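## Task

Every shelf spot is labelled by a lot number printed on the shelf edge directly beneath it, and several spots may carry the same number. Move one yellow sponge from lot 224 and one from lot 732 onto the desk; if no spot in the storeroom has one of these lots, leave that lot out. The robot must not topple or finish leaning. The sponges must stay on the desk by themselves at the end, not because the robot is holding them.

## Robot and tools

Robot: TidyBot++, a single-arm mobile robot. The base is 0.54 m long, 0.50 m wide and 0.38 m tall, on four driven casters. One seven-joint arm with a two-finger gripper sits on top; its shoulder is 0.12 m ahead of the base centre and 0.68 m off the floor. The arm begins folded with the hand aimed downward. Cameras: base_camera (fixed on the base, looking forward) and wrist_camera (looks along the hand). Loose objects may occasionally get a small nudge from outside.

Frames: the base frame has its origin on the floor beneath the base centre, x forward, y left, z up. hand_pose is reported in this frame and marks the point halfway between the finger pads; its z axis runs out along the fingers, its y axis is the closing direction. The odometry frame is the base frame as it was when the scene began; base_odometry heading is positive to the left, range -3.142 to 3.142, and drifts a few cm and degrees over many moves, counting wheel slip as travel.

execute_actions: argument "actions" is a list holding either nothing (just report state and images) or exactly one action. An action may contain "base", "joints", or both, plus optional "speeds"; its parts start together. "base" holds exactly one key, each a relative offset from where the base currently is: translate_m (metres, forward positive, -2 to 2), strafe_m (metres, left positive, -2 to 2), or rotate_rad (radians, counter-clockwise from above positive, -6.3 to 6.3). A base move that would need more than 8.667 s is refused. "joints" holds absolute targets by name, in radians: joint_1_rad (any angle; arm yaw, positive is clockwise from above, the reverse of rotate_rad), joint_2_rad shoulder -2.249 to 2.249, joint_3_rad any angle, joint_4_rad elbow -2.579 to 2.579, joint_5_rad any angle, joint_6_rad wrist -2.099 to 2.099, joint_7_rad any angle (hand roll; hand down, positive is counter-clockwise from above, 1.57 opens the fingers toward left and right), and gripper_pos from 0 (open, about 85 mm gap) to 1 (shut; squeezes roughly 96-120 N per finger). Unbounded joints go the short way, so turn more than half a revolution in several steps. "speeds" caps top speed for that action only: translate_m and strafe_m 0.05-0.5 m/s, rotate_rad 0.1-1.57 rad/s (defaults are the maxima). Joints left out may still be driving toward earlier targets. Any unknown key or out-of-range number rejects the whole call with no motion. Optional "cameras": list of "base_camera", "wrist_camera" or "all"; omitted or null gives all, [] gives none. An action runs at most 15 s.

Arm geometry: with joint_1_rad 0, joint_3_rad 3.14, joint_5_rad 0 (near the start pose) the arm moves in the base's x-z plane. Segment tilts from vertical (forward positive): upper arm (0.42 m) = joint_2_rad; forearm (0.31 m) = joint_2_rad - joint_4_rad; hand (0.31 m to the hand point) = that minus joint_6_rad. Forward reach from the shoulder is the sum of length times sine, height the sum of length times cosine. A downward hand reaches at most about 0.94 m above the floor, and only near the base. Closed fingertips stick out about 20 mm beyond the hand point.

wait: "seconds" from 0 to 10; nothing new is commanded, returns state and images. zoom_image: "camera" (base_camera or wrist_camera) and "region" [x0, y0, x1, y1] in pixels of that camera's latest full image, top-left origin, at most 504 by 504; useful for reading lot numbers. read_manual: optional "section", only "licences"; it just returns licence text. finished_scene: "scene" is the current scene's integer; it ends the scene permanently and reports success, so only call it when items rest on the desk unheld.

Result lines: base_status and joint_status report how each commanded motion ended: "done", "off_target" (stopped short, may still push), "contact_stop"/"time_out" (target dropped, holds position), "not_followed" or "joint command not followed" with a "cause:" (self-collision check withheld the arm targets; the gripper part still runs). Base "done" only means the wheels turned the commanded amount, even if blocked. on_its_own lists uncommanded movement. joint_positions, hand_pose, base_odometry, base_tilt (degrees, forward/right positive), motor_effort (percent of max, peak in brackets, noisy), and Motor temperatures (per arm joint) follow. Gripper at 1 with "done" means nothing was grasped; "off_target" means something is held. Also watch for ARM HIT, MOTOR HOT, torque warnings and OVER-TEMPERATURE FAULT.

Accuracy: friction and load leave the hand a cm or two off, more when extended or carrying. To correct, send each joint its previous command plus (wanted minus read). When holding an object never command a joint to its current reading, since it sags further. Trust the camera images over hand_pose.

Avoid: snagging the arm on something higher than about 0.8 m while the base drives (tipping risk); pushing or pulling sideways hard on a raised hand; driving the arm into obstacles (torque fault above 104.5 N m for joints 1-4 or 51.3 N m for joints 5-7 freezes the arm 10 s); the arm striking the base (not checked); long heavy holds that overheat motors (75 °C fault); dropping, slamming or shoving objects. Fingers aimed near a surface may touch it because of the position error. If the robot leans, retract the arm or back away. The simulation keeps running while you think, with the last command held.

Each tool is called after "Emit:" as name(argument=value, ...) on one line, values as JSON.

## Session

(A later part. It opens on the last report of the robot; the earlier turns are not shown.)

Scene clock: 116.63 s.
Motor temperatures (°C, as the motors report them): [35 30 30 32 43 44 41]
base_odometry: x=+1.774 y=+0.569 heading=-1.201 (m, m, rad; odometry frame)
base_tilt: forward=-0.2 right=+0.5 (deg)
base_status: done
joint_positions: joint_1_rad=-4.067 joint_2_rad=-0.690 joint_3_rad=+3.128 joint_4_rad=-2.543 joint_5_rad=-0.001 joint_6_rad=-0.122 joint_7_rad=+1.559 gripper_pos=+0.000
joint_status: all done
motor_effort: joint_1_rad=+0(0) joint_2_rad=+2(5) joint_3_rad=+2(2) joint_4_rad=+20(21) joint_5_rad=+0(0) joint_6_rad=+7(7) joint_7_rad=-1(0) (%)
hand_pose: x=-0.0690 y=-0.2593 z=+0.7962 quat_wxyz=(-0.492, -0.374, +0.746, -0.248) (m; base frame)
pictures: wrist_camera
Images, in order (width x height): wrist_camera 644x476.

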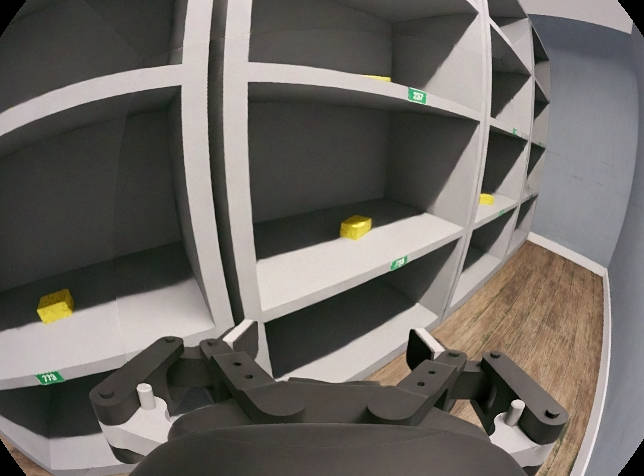

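Emit:
zoom_image(camera="wrist_camera", region=[360,70,560,290])

Emit:
zoom_image(camera="wrist_camera", region=[0,330,120,420])

Emit:
execute_actions(actions=[{"base":{"translate_m":-1.0}}], cameras=["wrist_camera"])

Region (360, 70, 560, 290) of wrist_camera's 644x476 image, scaled by 2.291; it fills the left 458 columns of this view, and the rest is white.

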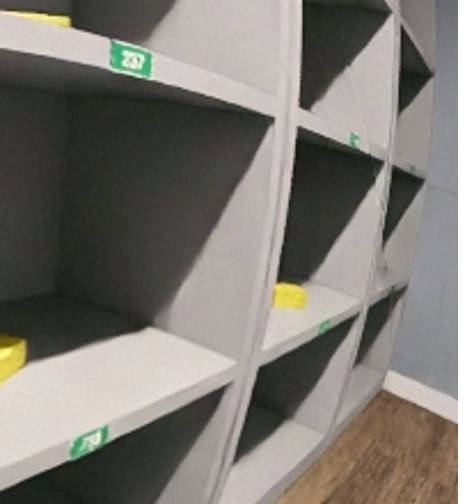

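Region (0, 330, 120, 420) of wrist_camera's 644x476 image, scaled by 4.200; it fills the top 378 rows of this view, and the rest is white.

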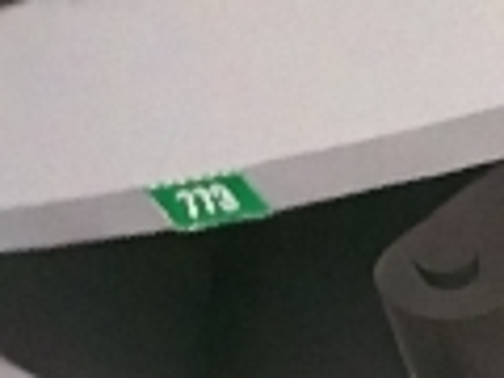

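Scene clock: 121.90 s.
Motor temperatures (°C, as the motors report them): [35 30 30 32 43 44 41]
base_odometry: x=+1.413 y=+1.501 heading=-1.201 (m, m, rad; odometry frame)
base_tilt: forward=-0.1 right=+0.5 (deg)
base_status: done
joint_positions: joint_1_rad=-4.067 joint_2_rad=-0.690 joint_3_rad=+3.128 joint_4_rad=-2.543 joint_5_rad=-0.001 joint_6_rad=-0.122 joint_7_rad=+1.559 gripper_pos=+0.000
joint_status: not commanded
motor_effort: joint_1_rad=+0(1) joint_2_rad=+2(4) joint_3_rad=+2(3) joint_4_rad=+20(21) joint_5_rad=+0(0) joint_6_rad=+7(8) joint_7_rad=+0(0) (%)
hand_pose: x=-0.0691 y=-0.2593 z=+0.7963 quat_wxyz=(-0.492, -0.374, +0.746, -0.248) (m; base frame)
pictures: wrist_camera
Images, in order (width x height): wrist_camera 644x476.

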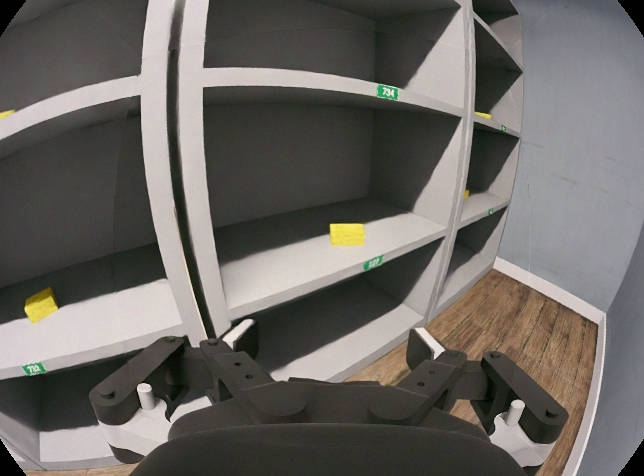

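Emit:
zoom_image(camera="wrist_camera", region=[0,280,120,400])

Emit:
zoom_image(camera="wrist_camera", region=[320,200,420,290])

Region (0, 280, 120, 400) of wrist_camera's 644x476 image, scaled by 4.200.

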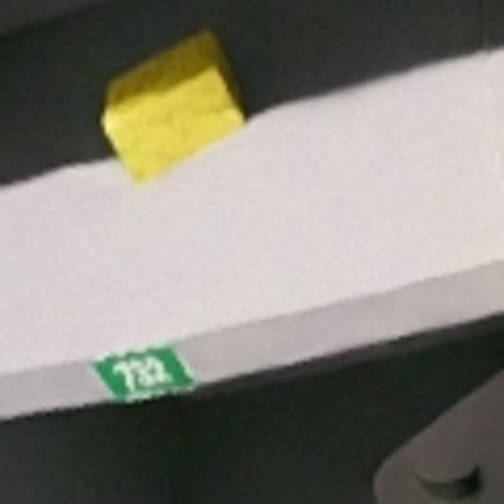

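Region (320, 200, 420, 290) of wrist_camera's 644x476 image, scaled by 5.040; it fills the top 454 rows of this view, and the rest is white.

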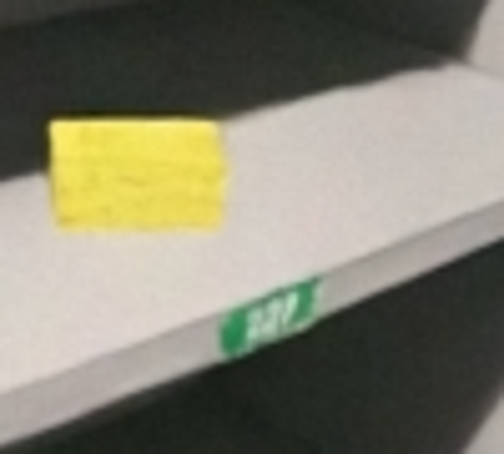

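Emit:
execute_actions(actions=[{"base":{"translate_m":0.15},"joints":{"joint_1_rad":1.555,"joint_6_rad":-0.1}}], cameras=["wrist_camera"])

Scene clock: 127.40 s.
Motor temperatures (°C, as the motors report them): [35 30 30 32 43 44 41]
base_odometry: x=+1.467 y=+1.361 heading=-1.202 (m, m, rad; odometry frame)
base_tilt: forward=-0.2 right=+0.4 (deg)
base_status: done
joint_positions: joint_1_rad=-4.712 joint_2_rad=-0.690 joint_3_rad=+3.128 joint_4_rad=-2.543 joint_5_rad=-0.001 joint_6_rad=-0.122 joint_7_rad=+1.559 gripper_pos=+0.000
joint_status: all done
motor_effort: joint_1_rad=+0(1) joint_2_rad=+2(4) joint_3_rad=+2(3) joint_4_rad=+20(21) joint_5_rad=+0(0) joint_6_rad=+7(6) joint_7_rad=+0(0) (%)
hand_pose: x=+0.1246 y=-0.3203 z=+0.7964 quat_wxyz=(-0.388, -0.591, +0.589, -0.391) (m; base frame)
pictures: wrist_camera
Images, in order (width x height): wrist_camera 644x476.

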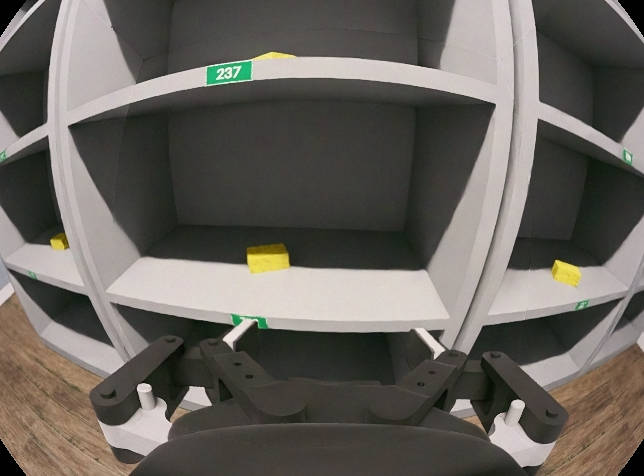

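Emit:
execute_actions(actions=[{"base":{"translate_m":0.14},"joints":{"joint_2_rad":-0.3,"joint_4_rad":-2.5,"joint_6_rad":0.2}}], cameras=["wrist_camera"])

Emit:
zoom_image(camera="wrist_camera", region=[250,150,410,330])

Scene clock: 133.23 s.
Motor temperatures (°C, as the motors report them): [35 30 30 32 43 44 41]
base_odometry: x=+1.517 y=+1.231 heading=-1.203 (m, m, rad; odometry frame)
base_tilt: forward=-0.3 right=+0.5 (deg)
base_status: done
joint_positions: joint_1_rad=-4.712 joint_2_rad=-0.317 joint_3_rad=+3.128 joint_4_rad=-2.512 joint_5_rad=-0.001 joint_6_rad=+0.178 joint_7_rad=+1.559 gripper_pos=+0.000
joint_status: all done
motor_effort: joint_1_rad=+0(0) joint_2_rad=-8(8) joint_3_rad=+1(3) joint_4_rad=+18(21) joint_5_rad=+0(0) joint_6_rad=+7(8) joint_7_rad=-1(0) (%)
hand_pose: x=+0.1258 y=-0.4045 z=+0.7634 quat_wxyz=(-0.373, -0.599, +0.598, -0.380) (m; base frame)
pictures: wrist_camera
Images, in order (width x height): wrist_camera 644x476.

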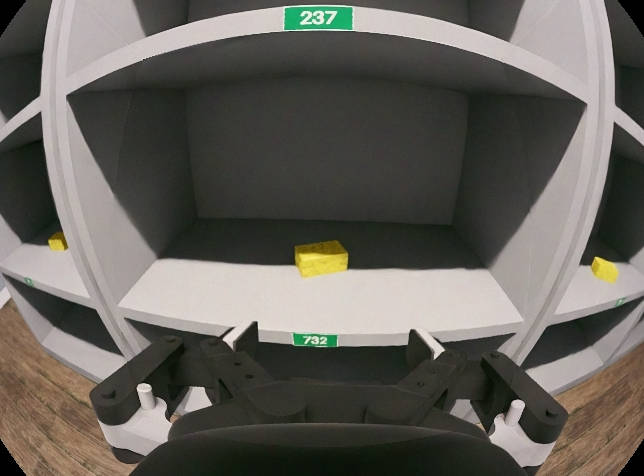

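Region (250, 150, 410, 330) of wrist_camera's 644x476 image, scaled by 2.800.

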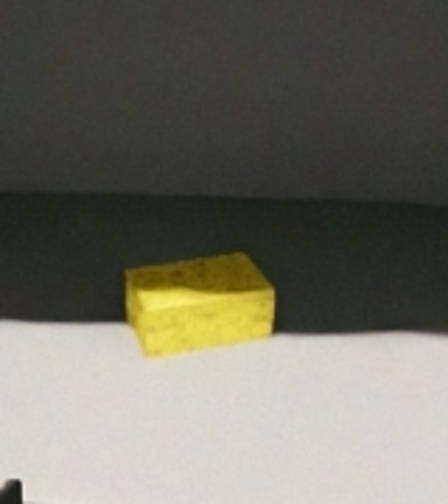

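Emit:
execute_actions(actions=[{"base":{"translate_m":0.13},"joints":{"joint_1_rad":2.3,"joint_2_rad":0.557,"joint_4_rad":-1.5,"joint_6_rad":-1.09}}], cameras=[])

Emit:
execute_actions(actions=[{"joints":{"joint_2_rad":1.03,"joint_4_rad":-0.535,"joint_6_rad":-1.58}}], cameras=["wrist_camera"])

Scene clock: 157.83 s.
Motor temperatures (°C, as the motors report them): [35 30 30 32 43 44 41]
base_odometry: x=+1.564 y=+1.109 heading=-1.204 (m, m, rad; odometry frame)
base_tilt: forward=-0.2 right=+0.4 (deg)
base_status: done
joint_positions: joint_1_rad=-3.995 joint_2_rad=+0.540 joint_3_rad=+3.127 joint_4_rad=-1.511 joint_5_rad=-0.001 joint_6_rad=-1.068 joint_7_rad=+1.559 gripper_pos=+0.000
joint_status: all done
motor_effort: joint_1_rad=+0(2) joint_2_rad=-36(37) joint_3_rad=+0(3) joint_4_rad=+14(18) joint_5_rad=-1(0) joint_6_rad=-1(7) joint_7_rad=+0(0) (%)
hand_pose: x=-0.2046 y=-0.3839 z=+0.5866 quat_wxyz=(-0.009, -0.414, +0.910, -0.009) (m; base frame)
pictures: none
No camera images: the call's "cameras" was empty. Leave "cameras" out to get every camera's image.

Scene clock: 160.07 s.
Motor temperatures (°C, as the motors report them): [35 30 30 32 43 44 41]
base_odometry: x=+1.564 y=+1.109 heading=-1.204 (m, m, rad; odometry frame)
base_tilt: forward=-0.2 right=+0.4 (deg)
base_status: not commanded
joint_positions: joint_1_rad=-3.995 joint_2_rad=+1.008 joint_3_rad=+3.127 joint_4_rad=-0.546 joint_5_rad=-0.001 joint_6_rad=-1.557 joint_7_rad=+1.559 gripper_pos=+0.000
joint_status: all done
motor_effort: joint_1_rad=+0(0) joint_2_rad=-50(50) joint_3_rad=+0(0) joint_4_rad=+16(16) joint_5_rad=+0(0) joint_6_rad=-1(1) joint_7_rad=+0(0) (%)
hand_pose: x=-0.3217 y=-0.5173 z=+0.6004 quat_wxyz=(-0.011, -0.412, +0.911, -0.012) (m; base frame)
pictures: wrist_camera
Images, in order (width x height): wrist_camera 644x476.

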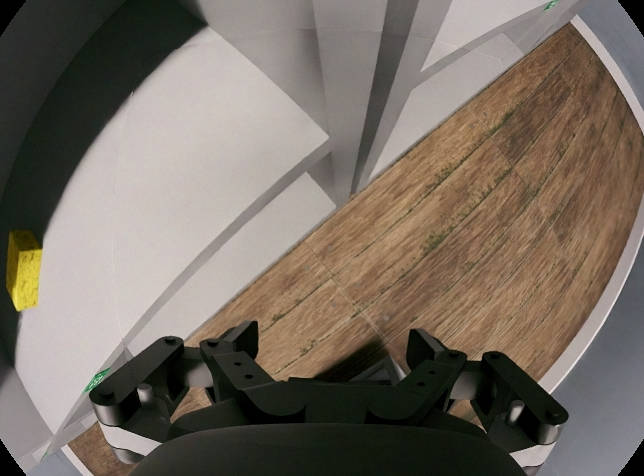

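Emit:
execute_actions(actions=[{"joints":{"joint_1_rad":1.555,"joint_2_rad":1.05,"joint_6_rad":-1.59,"joint_7_rad":0.31}}], cameras=["wrist_camera"])

Scene clock: 165.37 s.
Motor temperatures (°C, as the motors report them): [35 30 30 32 43 44 41]
base_odometry: x=+1.564 y=+1.109 heading=-1.204 (m, m, rad; odometry frame)
base_tilt: forward=-0.2 right=+0.4 (deg)
base_status: not commanded
joint_positions: joint_1_rad=-4.725 joint_2_rad=+1.025 joint_3_rad=+3.127 joint_4_rad=-0.546 joint_5_rad=-0.001 joint_6_rad=-1.566 joint_7_rad=+0.331 gripper_pos=+0.000
joint_status: all done
motor_effort: joint_1_rad=-1(4) joint_2_rad=-51(51) joint_3_rad=+0(1) joint_4_rad=+16(16) joint_5_rad=+0(1) joint_6_rad=-1(1) joint_7_rad=+0(1) (%)
hand_pose: x=+0.1355 y=-0.6750 z=+0.5890 quat_wxyz=(+0.006, -0.175, +0.985, -0.003) (m; base frame)
pictures: wrist_camera
Images, in order (width x height): wrist_camera 644x476.

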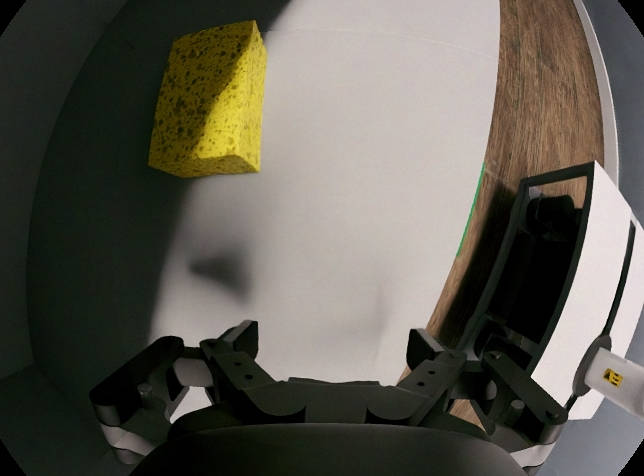

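Emit:
execute_actions(actions=[{"base":{"strafe_m":-0.11},"joints":{"joint_2_rad":1.07,"joint_6_rad":-1.57},"speeds":{"strafe_m":0.2}}], cameras=[])

Emit:
execute_actions(actions=[{"base":{"translate_m":-0.045},"speeds":{"translate_m":0.2}}], cameras=["wrist_camera"])

Scene clock: 173.70 s.
Motor temperatures (°C, as the motors report them): [35 31 30 32 43 44 41]
base_odometry: x=+1.461 y=+1.070 heading=-1.203 (m, m, rad; odometry frame)
base_tilt: forward=-0.2 right=+0.5 (deg)
base_status: done
joint_positions: joint_1_rad=-4.725 joint_2_rad=+1.050 joint_3_rad=+3.127 joint_4_rad=-0.544 joint_5_rad=-0.001 joint_6_rad=-1.567 joint_7_rad=+0.331 gripper_pos=+0.000
joint_status: all done
motor_effort: joint_1_rad=+0(3) joint_2_rad=-51(54) joint_3_rad=+0(0) joint_4_rad=+16(17) joint_5_rad=+0(1) joint_6_rad=-1(2) joint_7_rad=-1(0) (%)
hand_pose: x=+0.1354 y=-0.6729 z=+0.5726 quat_wxyz=(+0.008, -0.175, +0.985, +0.009) (m; base frame)
pictures: none
No camera images: the call's "cameras" was empty. Leave "cameras" out to get every camera's image.

Scene clock: 174.83 s.
Motor temperatures (°C, as the motors report them): [35 31 30 32 43 44 41]
base_odometry: x=+1.445 y=+1.111 heading=-1.203 (m, m, rad; odometry frame)
base_tilt: forward=-0.2 right=+0.5 (deg)
base_status: done
joint_positions: joint_1_rad=-4.721 joint_2_rad=+1.050 joint_3_rad=+3.127 joint_4_rad=-0.544 joint_5_rad=-0.001 joint_6_rad=-1.567 joint_7_rad=+0.331 gripper_pos=+0.000
joint_status: not commanded
motor_effort: joint_1_rad=+0(5) joint_2_rad=-51(52) joint_3_rad=+0(1) joint_4_rad=+16(16) joint_5_rad=+0(1) joint_6_rad=-1(3) joint_7_rad=-1(1) (%)
hand_pose: x=+0.1324 y=-0.6730 z=+0.5725 quat_wxyz=(+0.008, -0.172, +0.985, +0.009) (m; base frame)
pictures: wrist_camera
Images, in order (width x height): wrist_camera 644x476.

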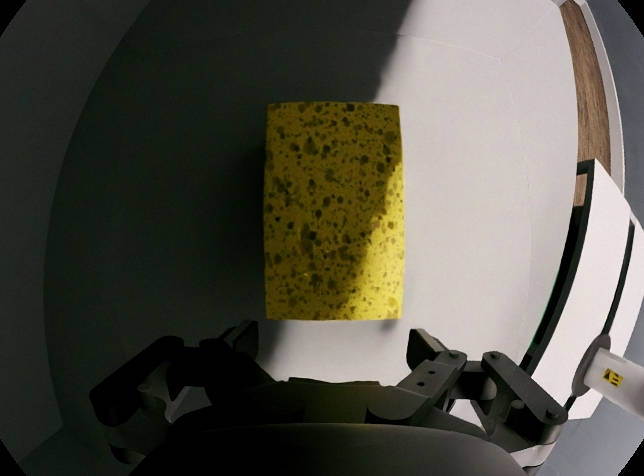

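Emit:
execute_actions(actions=[{"base":{"strafe_m":-0.011}}], cameras=[])

Emit:
execute_actions(actions=[{"base":{"translate_m":-0.052},"speeds":{"translate_m":0.1}}], cameras=["wrist_camera"])

Scene clock: 178.43 s.
Motor temperatures (°C, as the motors report them): [35 31 30 32 43 44 41]
base_odometry: x=+1.434 y=+1.108 heading=-1.204 (m, m, rad; odometry frame)
base_tilt: forward=-0.2 right=+0.5 (deg)
base_status: done
joint_positions: joint_1_rad=-4.721 joint_2_rad=+1.053 joint_3_rad=+3.127 joint_4_rad=-0.543 joint_5_rad=-0.001 joint_6_rad=-1.567 joint_7_rad=+0.331 gripper_pos=+0.000
joint_status: not commanded
motor_effort: joint_1_rad=+0(2) joint_2_rad=-51(53) joint_3_rad=+0(1) joint_4_rad=+16(17) joint_5_rad=+0(1) joint_6_rad=-1(3) joint_7_rad=+0(0) (%)
hand_pose: x=+0.1325 y=-0.6729 z=+0.5708 quat_wxyz=(+0.008, -0.172, +0.985, +0.010) (m; base frame)
pictures: none
No camera images: the call's "cameras" was empty. Leave "cameras" out to get every camera's image.

Scene clock: 179.53 s.
Motor temperatures (°C, as the motors report them): [35 31 30 32 43 44 41]
base_odometry: x=+1.416 y=+1.156 heading=-1.203 (m, m, rad; odometry frame)
base_tilt: forward=-0.2 right=+0.5 (deg)
base_status: done
joint_positions: joint_1_rad=-4.725 joint_2_rad=+1.054 joint_3_rad=+3.127 joint_4_rad=-0.543 joint_5_rad=-0.001 joint_6_rad=-1.567 joint_7_rad=+0.331 gripper_pos=+0.000
joint_status: not commanded
motor_effort: joint_1_rad=-1(4) joint_2_rad=-51(53) joint_3_rad=+0(1) joint_4_rad=+16(16) joint_5_rad=-1(1) joint_6_rad=-2(2) joint_7_rad=+0(0) (%)
hand_pose: x=+0.1351 y=-0.6728 z=+0.5706 quat_wxyz=(+0.008, -0.174, +0.985, +0.010) (m; base frame)
pictures: wrist_camera
Images, in order (width x height): wrist_camera 644x476.

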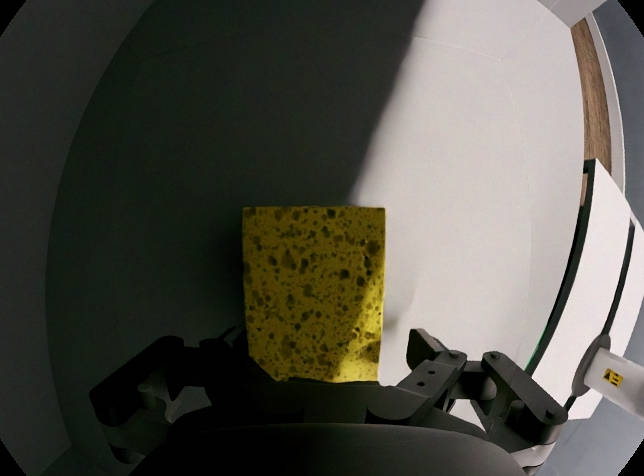

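Emit:
execute_actions(actions=[{"base":{"strafe_m":-0.01},"joints":{"gripper_pos":1}}], cameras=[])

Emit:
execute_actions(actions=[{"joints":{"joint_2_rad":1.01}}], cameras=["wrist_camera"])

Scene clock: 182.27 s.
Motor temperatures (°C, as the motors report them): [35 31 30 32 43 44 41]
base_odometry: x=+1.406 y=+1.153 heading=-1.204 (m, m, rad; odometry frame)
base_tilt: forward=-0.2 right=+0.5 (deg)
base_status: done
joint_positions: joint_1_rad=-4.725 joint_2_rad=+1.056 joint_3_rad=+3.127 joint_4_rad=-0.535 joint_5_rad=-0.001 joint_6_rad=-1.567 joint_7_rad=+0.331 gripper_pos=+0.376
joint_status: gripper_pos off_target (ended at +0.376, target +1.000)
motor_effort: joint_1_rad=+0(3) joint_2_rad=-49(54) joint_3_rad=+0(1) joint_4_rad=+15(17) joint_5_rad=-1(1) joint_6_rad=-2(2) joint_7_rad=+0(1) (%)
hand_pose: x=+0.1351 y=-0.6752 z=+0.5715 quat_wxyz=(+0.008, -0.174, +0.985, +0.007) (m; base frame)
pictures: none
No camera images: the call's "cameras" was empty. Leave "cameras" out to get every camera's image.

Scene clock: 183.17 s.
Motor temperatures (°C, as the motors report them): [35 31 30 32 43 44 41]
base_odometry: x=+1.406 y=+1.153 heading=-1.204 (m, m, rad; odometry frame)
base_tilt: forward=-0.2 right=+0.5 (deg)
base_status: not commanded
joint_positions: joint_1_rad=-4.725 joint_2_rad=+1.029 joint_3_rad=+3.127 joint_4_rad=-0.535 joint_5_rad=-0.001 joint_6_rad=-1.567 joint_7_rad=+0.331 gripper_pos=+0.376
joint_status: all done
motor_effort: joint_1_rad=+1(0) joint_2_rad=-51(53) joint_3_rad=+0(0) joint_4_rad=+16(16) joint_5_rad=+0(0) joint_6_rad=-1(2) joint_7_rad=+0(1) (%)
hand_pose: x=+0.1351 y=-0.6779 z=+0.5900 quat_wxyz=(+0.006, -0.174, +0.985, -0.006) (m; base frame)
pictures: wrist_camera
Images, in order (width x height): wrist_camera 644x476.

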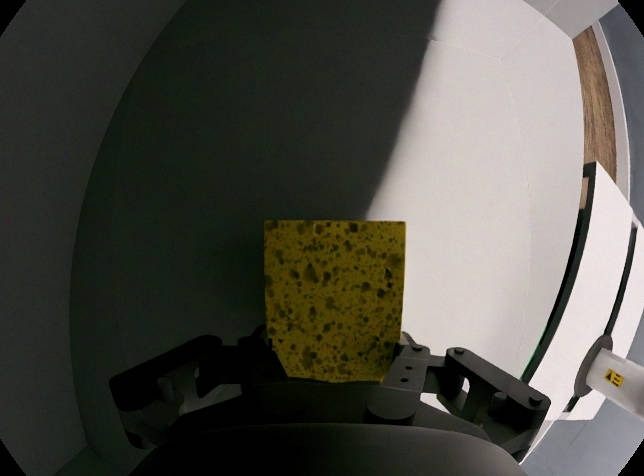

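Emit:
execute_actions(actions=[{"base":{"strafe_m":0.16}}], cameras=[])

Emit:
execute_actions(actions=[{"base":{"translate_m":0.15},"joints":{"joint_1_rad":2.3}}], cameras=["wrist_camera"])

Scene clock: 187.73 s.
Motor temperatures (°C, as the motors report them): [35 31 30 32 43 44 41]
base_odometry: x=+1.556 y=+1.210 heading=-1.204 (m, m, rad; odometry frame)
base_tilt: forward=-0.2 right=+0.6 (deg)
base_status: done
joint_positions: joint_1_rad=-4.725 joint_2_rad=+1.025 joint_3_rad=+3.127 joint_4_rad=-0.535 joint_5_rad=-0.001 joint_6_rad=-1.567 joint_7_rad=+0.331 gripper_pos=+0.376
joint_status: not commanded
motor_effort: joint_1_rad=+0(5) joint_2_rad=-51(56) joint_3_rad=+0(1) joint_4_rad=+16(17) joint_5_rad=+0(1) joint_6_rad=-1(0) joint_7_rad=+0(0) (%)
hand_pose: x=+0.1354 y=-0.6782 z=+0.5922 quat_wxyz=(+0.005, -0.175, +0.985, -0.008) (m; base frame)
pictures: none
No camera images: the call's "cameras" was empty. Leave "cameras" out to get every camera's image.

Scene clock: 189.87 s.
Motor temperatures (°C, as the motors report them): [35 31 30 32 43 44 41]
base_odometry: x=+1.609 y=+1.070 heading=-1.204 (m, m, rad; odometry frame)
base_tilt: forward=-0.3 right=+0.5 (deg)
base_status: done
joint_positions: joint_1_rad=-3.982 joint_2_rad=+1.025 joint_3_rad=+3.127 joint_4_rad=-0.535 joint_5_rad=-0.003 joint_6_rad=-1.567 joint_7_rad=+0.331 gripper_pos=+0.376
joint_status: all done
motor_effort: joint_1_rad=+0(7) joint_2_rad=-51(52) joint_3_rad=+0(2) joint_4_rad=+16(17) joint_5_rad=+0(1) joint_6_rad=-1(1) joint_7_rad=-1(1) (%)
hand_pose: x=-0.3275 y=-0.5107 z=+0.5922 quat_wxyz=(+0.003, +0.195, +0.981, -0.010) (m; base frame)
pictures: wrist_camera
Images, in order (width x height): wrist_camera 644x476.

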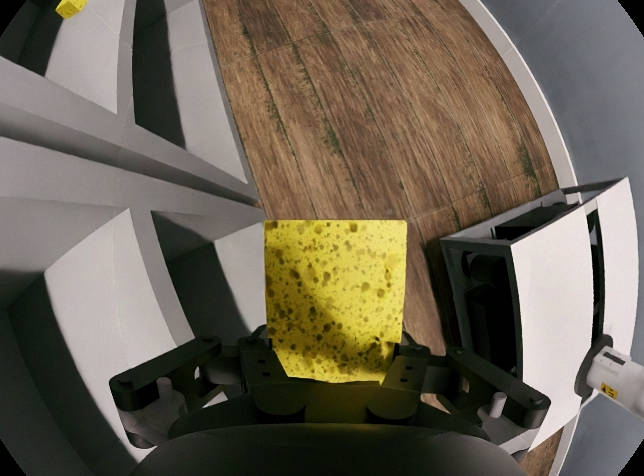

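Emit:
execute_actions(actions=[{"base":{"translate_m":1.92},"joints":{"joint_1_rad":3.14,"joint_2_rad":0.07,"joint_4_rad":-1.46,"joint_6_rad":-1.61,"joint_7_rad":1.57}}])

Scene clock: 198.73 s.
Motor temperatures (°C, as the motors report them): [35 32 30 32 43 44 41]
base_odometry: x=+2.298 y=-0.722 heading=-1.204 (m, m, rad; odometry frame)
base_tilt: forward=-0.2 right=+0.4 (deg)
base_status: done
joint_positions: joint_1_rad=-3.159 joint_2_rad=+0.082 joint_3_rad=+3.127 joint_4_rad=-1.452 joint_5_rad=-0.003 joint_6_rad=-1.592 joint_7_rad=+1.548 gripper_pos=+0.376
joint_status: all done
motor_effort: joint_1_rad=+0(4) joint_2_rad=-22(52) joint_3_rad=+1(2) joint_4_rad=+16(16) joint_5_rad=+0(1) joint_6_rad=-1(2) joint_7_rad=-1(0) (%)
hand_pose: x=-0.2341 y=-0.0131 z=+0.8014 quat_wxyz=(-0.008, -0.004, +1.000, -0.002) (m; base frame)
pictures: base_camera, wrist_camera
Images, in order (width x height): base_camera 644x364, wrist_camera 644x476.

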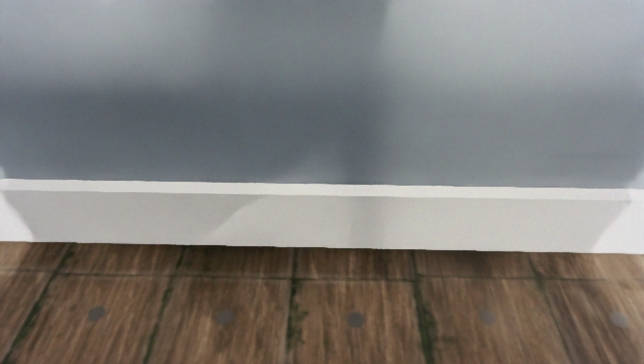

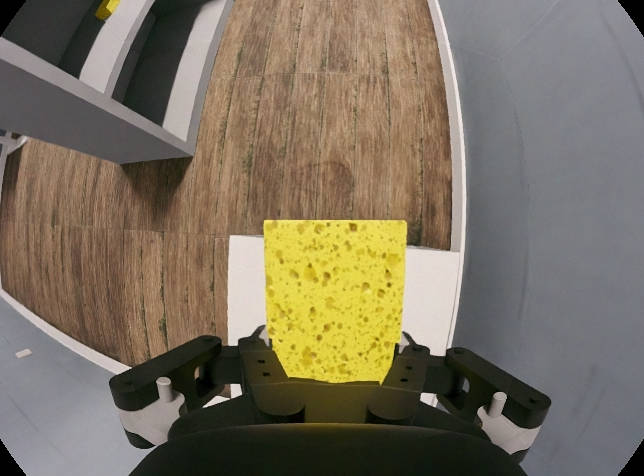

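Emit:
execute_actions(actions=[{"base":{"strafe_m":-1.82},"joints":{"joint_1_rad":1.6}}])

Scene clock: 205.50 s.
Motor temperatures (°C, as the motors report them): [35 32 30 32 43 44 41]
base_odometry: x=+0.599 y=-1.375 heading=-1.204 (m, m, rad; odometry frame)
base_tilt: forward=-0.2 right=+0.4 (deg)
base_status: done
joint_positions: joint_1_rad=-4.669 joint_2_rad=+0.082 joint_3_rad=+3.127 joint_4_rad=-1.453 joint_5_rad=-0.003 joint_6_rad=-1.592 joint_7_rad=+1.548 gripper_pos=+0.376
joint_status: all done
motor_effort: joint_1_rad=-1(2) joint_2_rad=-21(24) joint_3_rad=+1(1) joint_4_rad=+16(16) joint_5_rad=+0(1) joint_6_rad=-1(2) joint_7_rad=+0(0) (%)
hand_pose: x=+0.1107 y=-0.3530 z=+0.8012 quat_wxyz=(-0.004, -0.688, +0.725, -0.007) (m; base frame)
pictures: base_camera, wrist_camera
Images, in order (width x height): base_camera 644x364, wrist_camera 644x476.

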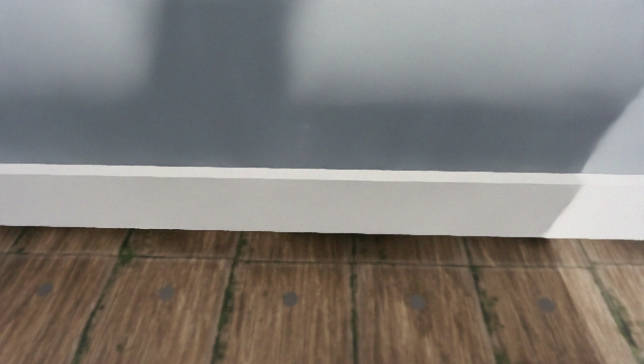

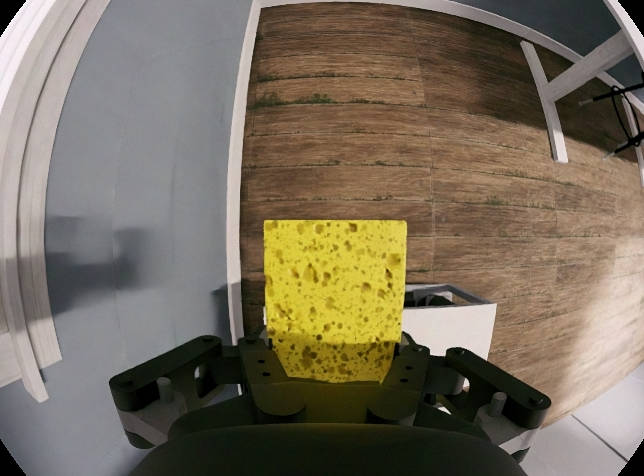

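Emit:
execute_actions(actions=[{"base":{"translate_m":-1.4},"joints":{"joint_2_rad":0.46,"joint_4_rad":-0.86,"joint_6_rad":-1.8}}], cameras=["wrist_camera"])

Scene clock: 211.63 s.
Motor temperatures (°C, as the motors report them): [35 32 30 32 43 44 41]
base_odometry: x=+0.096 y=-0.069 heading=-1.204 (m, m, rad; odometry frame)
base_tilt: forward=-0.2 right=+0.4 (deg)
base_status: done
joint_positions: joint_1_rad=-4.674 joint_2_rad=+0.444 joint_3_rad=+3.127 joint_4_rad=-0.872 joint_5_rad=-0.003 joint_6_rad=-1.778 joint_7_rad=+1.548 gripper_pos=+0.376
joint_status: all done
motor_effort: joint_1_rad=+0(4) joint_2_rad=-34(35) joint_3_rad=+0(1) joint_4_rad=+16(17) joint_5_rad=+0(1) joint_6_rad=-1(1) joint_7_rad=+0(1) (%)
hand_pose: x=+0.1076 y=-0.4996 z=+0.8300 quat_wxyz=(-0.014, -0.690, +0.724, -0.020) (m; base frame)
pictures: wrist_camera
Images, in order (width x height): wrist_camera 644x476.

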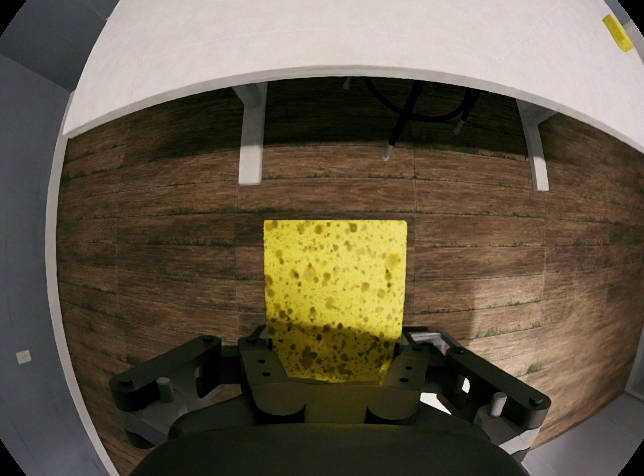

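Emit:
execute_actions(actions=[{"base":{"strafe_m":-0.39}}], cameras=[])

Emit:
execute_actions(actions=[{"joints":{"joint_2_rad":0.57,"joint_6_rad":-1.7}}], cameras=["wrist_camera"])

Scene clock: 216.57 s.
Motor temperatures (°C, as the motors report them): [35 32 30 32 43 44 41]
base_odometry: x=-0.269 y=-0.208 heading=-1.204 (m, m, rad; odometry frame)
base_tilt: forward=-0.2 right=+0.5 (deg)
base_status: done
joint_positions: joint_1_rad=-4.674 joint_2_rad=+0.454 joint_3_rad=+3.127 joint_4_rad=-0.870 joint_5_rad=-0.003 joint_6_rad=-1.782 joint_7_rad=+1.548 gripper_pos=+0.376
joint_status: not commanded
motor_effort: joint_1_rad=-1(1) joint_2_rad=-35(38) joint_3_rad=+0(0) joint_4_rad=+16(17) joint_5_rad=+0(0) joint_6_rad=+0(1) joint_7_rad=+0(0) (%)
hand_pose: x=+0.1076 y=-0.5004 z=+0.8257 quat_wxyz=(-0.010, -0.690, +0.724, -0.016) (m; base frame)
pictures: none
No camera images: the call's "cameras" was empty. Leave "cameras" out to get every camera's image.

Scene clock: 217.63 s.
Motor temperatures (°C, as the motors report them): [35 32 30 32 43 44 41]
base_odometry: x=-0.269 y=-0.208 heading=-1.204 (m, m, rad; odometry frame)
base_tilt: forward=-0.2 right=+0.5 (deg)
base_status: not commanded
joint_positions: joint_1_rad=-4.674 joint_2_rad=+0.567 joint_3_rad=+3.127 joint_4_rad=-0.868 joint_5_rad=-0.003 joint_6_rad=-1.718 joint_7_rad=+1.548 gripper_pos=+0.376
joint_status: all done
motor_effort: joint_1_rad=+0(1) joint_2_rad=-39(42) joint_3_rad=+0(0) joint_4_rad=+16(17) joint_5_rad=+0(0) joint_6_rad=-1(0) joint_7_rad=+0(1) (%)
hand_pose: x=+0.1066 y=-0.5336 z=+0.7681 quat_wxyz=(+0.008, -0.690, +0.724, +0.000) (m; base frame)
pictures: wrist_camera
Images, in order (width x height): wrist_camera 644x476.

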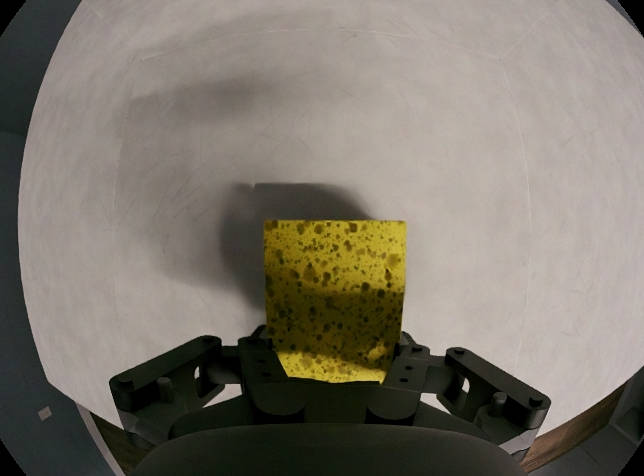

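Emit:
execute_actions(actions=[{"joints":{"joint_2_rad":0.605}}], cameras=["wrist_camera"])

Scene clock: 219.50 s.
Motor temperatures (°C, as the motors report them): [35 32 30 32 43 44 41]
base_odometry: x=-0.269 y=-0.208 heading=-1.204 (m, m, rad; odometry frame)
base_tilt: forward=-0.2 right=+0.4 (deg)
base_status: not commanded
joint_positions: joint_1_rad=-4.674 joint_2_rad=+0.588 joint_3_rad=+3.127 joint_4_rad=-0.865 joint_5_rad=-0.003 joint_6_rad=-1.718 joint_7_rad=+1.548 gripper_pos=+0.376
joint_status: all done
motor_effort: joint_1_rad=+0(0) joint_2_rad=-37(40) joint_3_rad=+0(0) joint_4_rad=+15(16) joint_5_rad=+0(0) joint_6_rad=-1(0) joint_7_rad=+0(1) (%)
hand_pose: x=+0.1065 y=-0.5360 z=+0.7578 quat_wxyz=(+0.014, -0.690, +0.724, +0.007) (m; base frame)
pictures: wrist_camera
Images, in order (width x height): wrist_camera 644x476.

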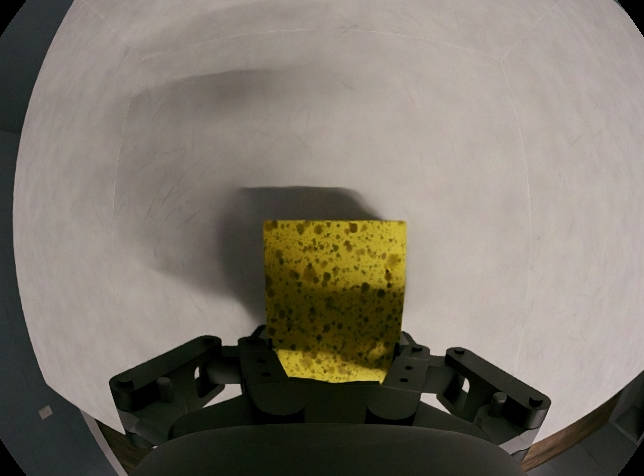

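Contact made. Releasing.

Emit:
execute_actions(actions=[{"joints":{"gripper_pos":0,"joint_2_rad":0.585}}], cameras=[])

Emit:
execute_actions(actions=[{"joints":{"joint_2_rad":0.35}}], cameras=["wrist_camera"])

Scene clock: 222.77 s.
Motor temperatures (°C, as the motors report them): [35 32 30 32 43 44 41]
base_odometry: x=-0.269 y=-0.208 heading=-1.204 (m, m, rad; odometry frame)
base_tilt: forward=-0.2 right=+0.4 (deg)
base_status: not commanded
joint_positions: joint_1_rad=-4.674 joint_2_rad=+0.587 joint_3_rad=+3.127 joint_4_rad=-0.865 joint_5_rad=-0.003 joint_6_rad=-1.718 joint_7_rad=+1.548 gripper_pos=+0.000
joint_status: all done
motor_effort: joint_1_rad=+0(0) joint_2_rad=-39(39) joint_3_rad=+0(0) joint_4_rad=+16(16) joint_5_rad=+0(0) joint_6_rad=-1(1) joint_7_rad=-1(0) (%)
hand_pose: x=+0.1065 y=-0.5359 z=+0.7584 quat_wxyz=(+0.014, -0.690, +0.724, +0.006) (m; base frame)
pictures: none
No camera images: the call's "cameras" was empty. Leave "cameras" out to get every camera's image.

Scene clock: 224.03 s.
Motor temperatures (°C, as the motors report them): [35 32 30 32 43 44 41]
base_odometry: x=-0.269 y=-0.208 heading=-1.204 (m, m, rad; odometry frame)
base_tilt: forward=-0.2 right=+0.5 (deg)
base_status: not commanded
joint_positions: joint_1_rad=-4.674 joint_2_rad=+0.346 joint_3_rad=+3.127 joint_4_rad=-0.862 joint_5_rad=-0.003 joint_6_rad=-1.718 joint_7_rad=+1.548 gripper_pos=+0.000
joint_status: all done
motor_effort: joint_1_rad=+0(1) joint_2_rad=-31(43) joint_3_rad=+1(1) joint_4_rad=+16(17) joint_5_rad=+0(0) joint_6_rad=+1(1) joint_7_rad=+0(0) (%)
hand_pose: x=+0.1078 y=-0.5027 z=+0.8852 quat_wxyz=(-0.073, -0.686, +0.719, -0.079) (m; base frame)
pictures: wrist_camera
Images, in order (width x height): wrist_camera 644x476.

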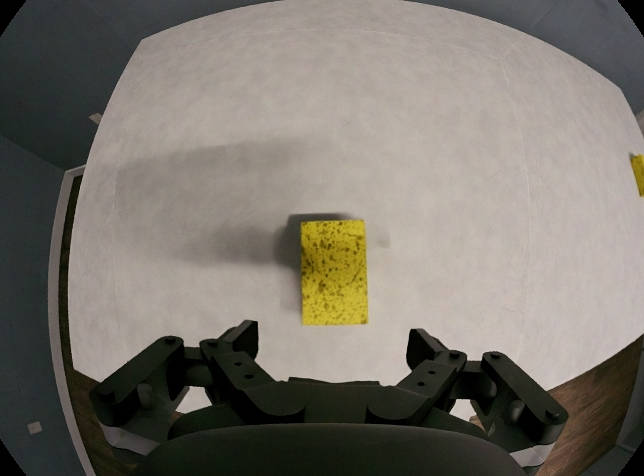

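Emit:
finished_scene(scene=2)

The scene is finished: the task was done.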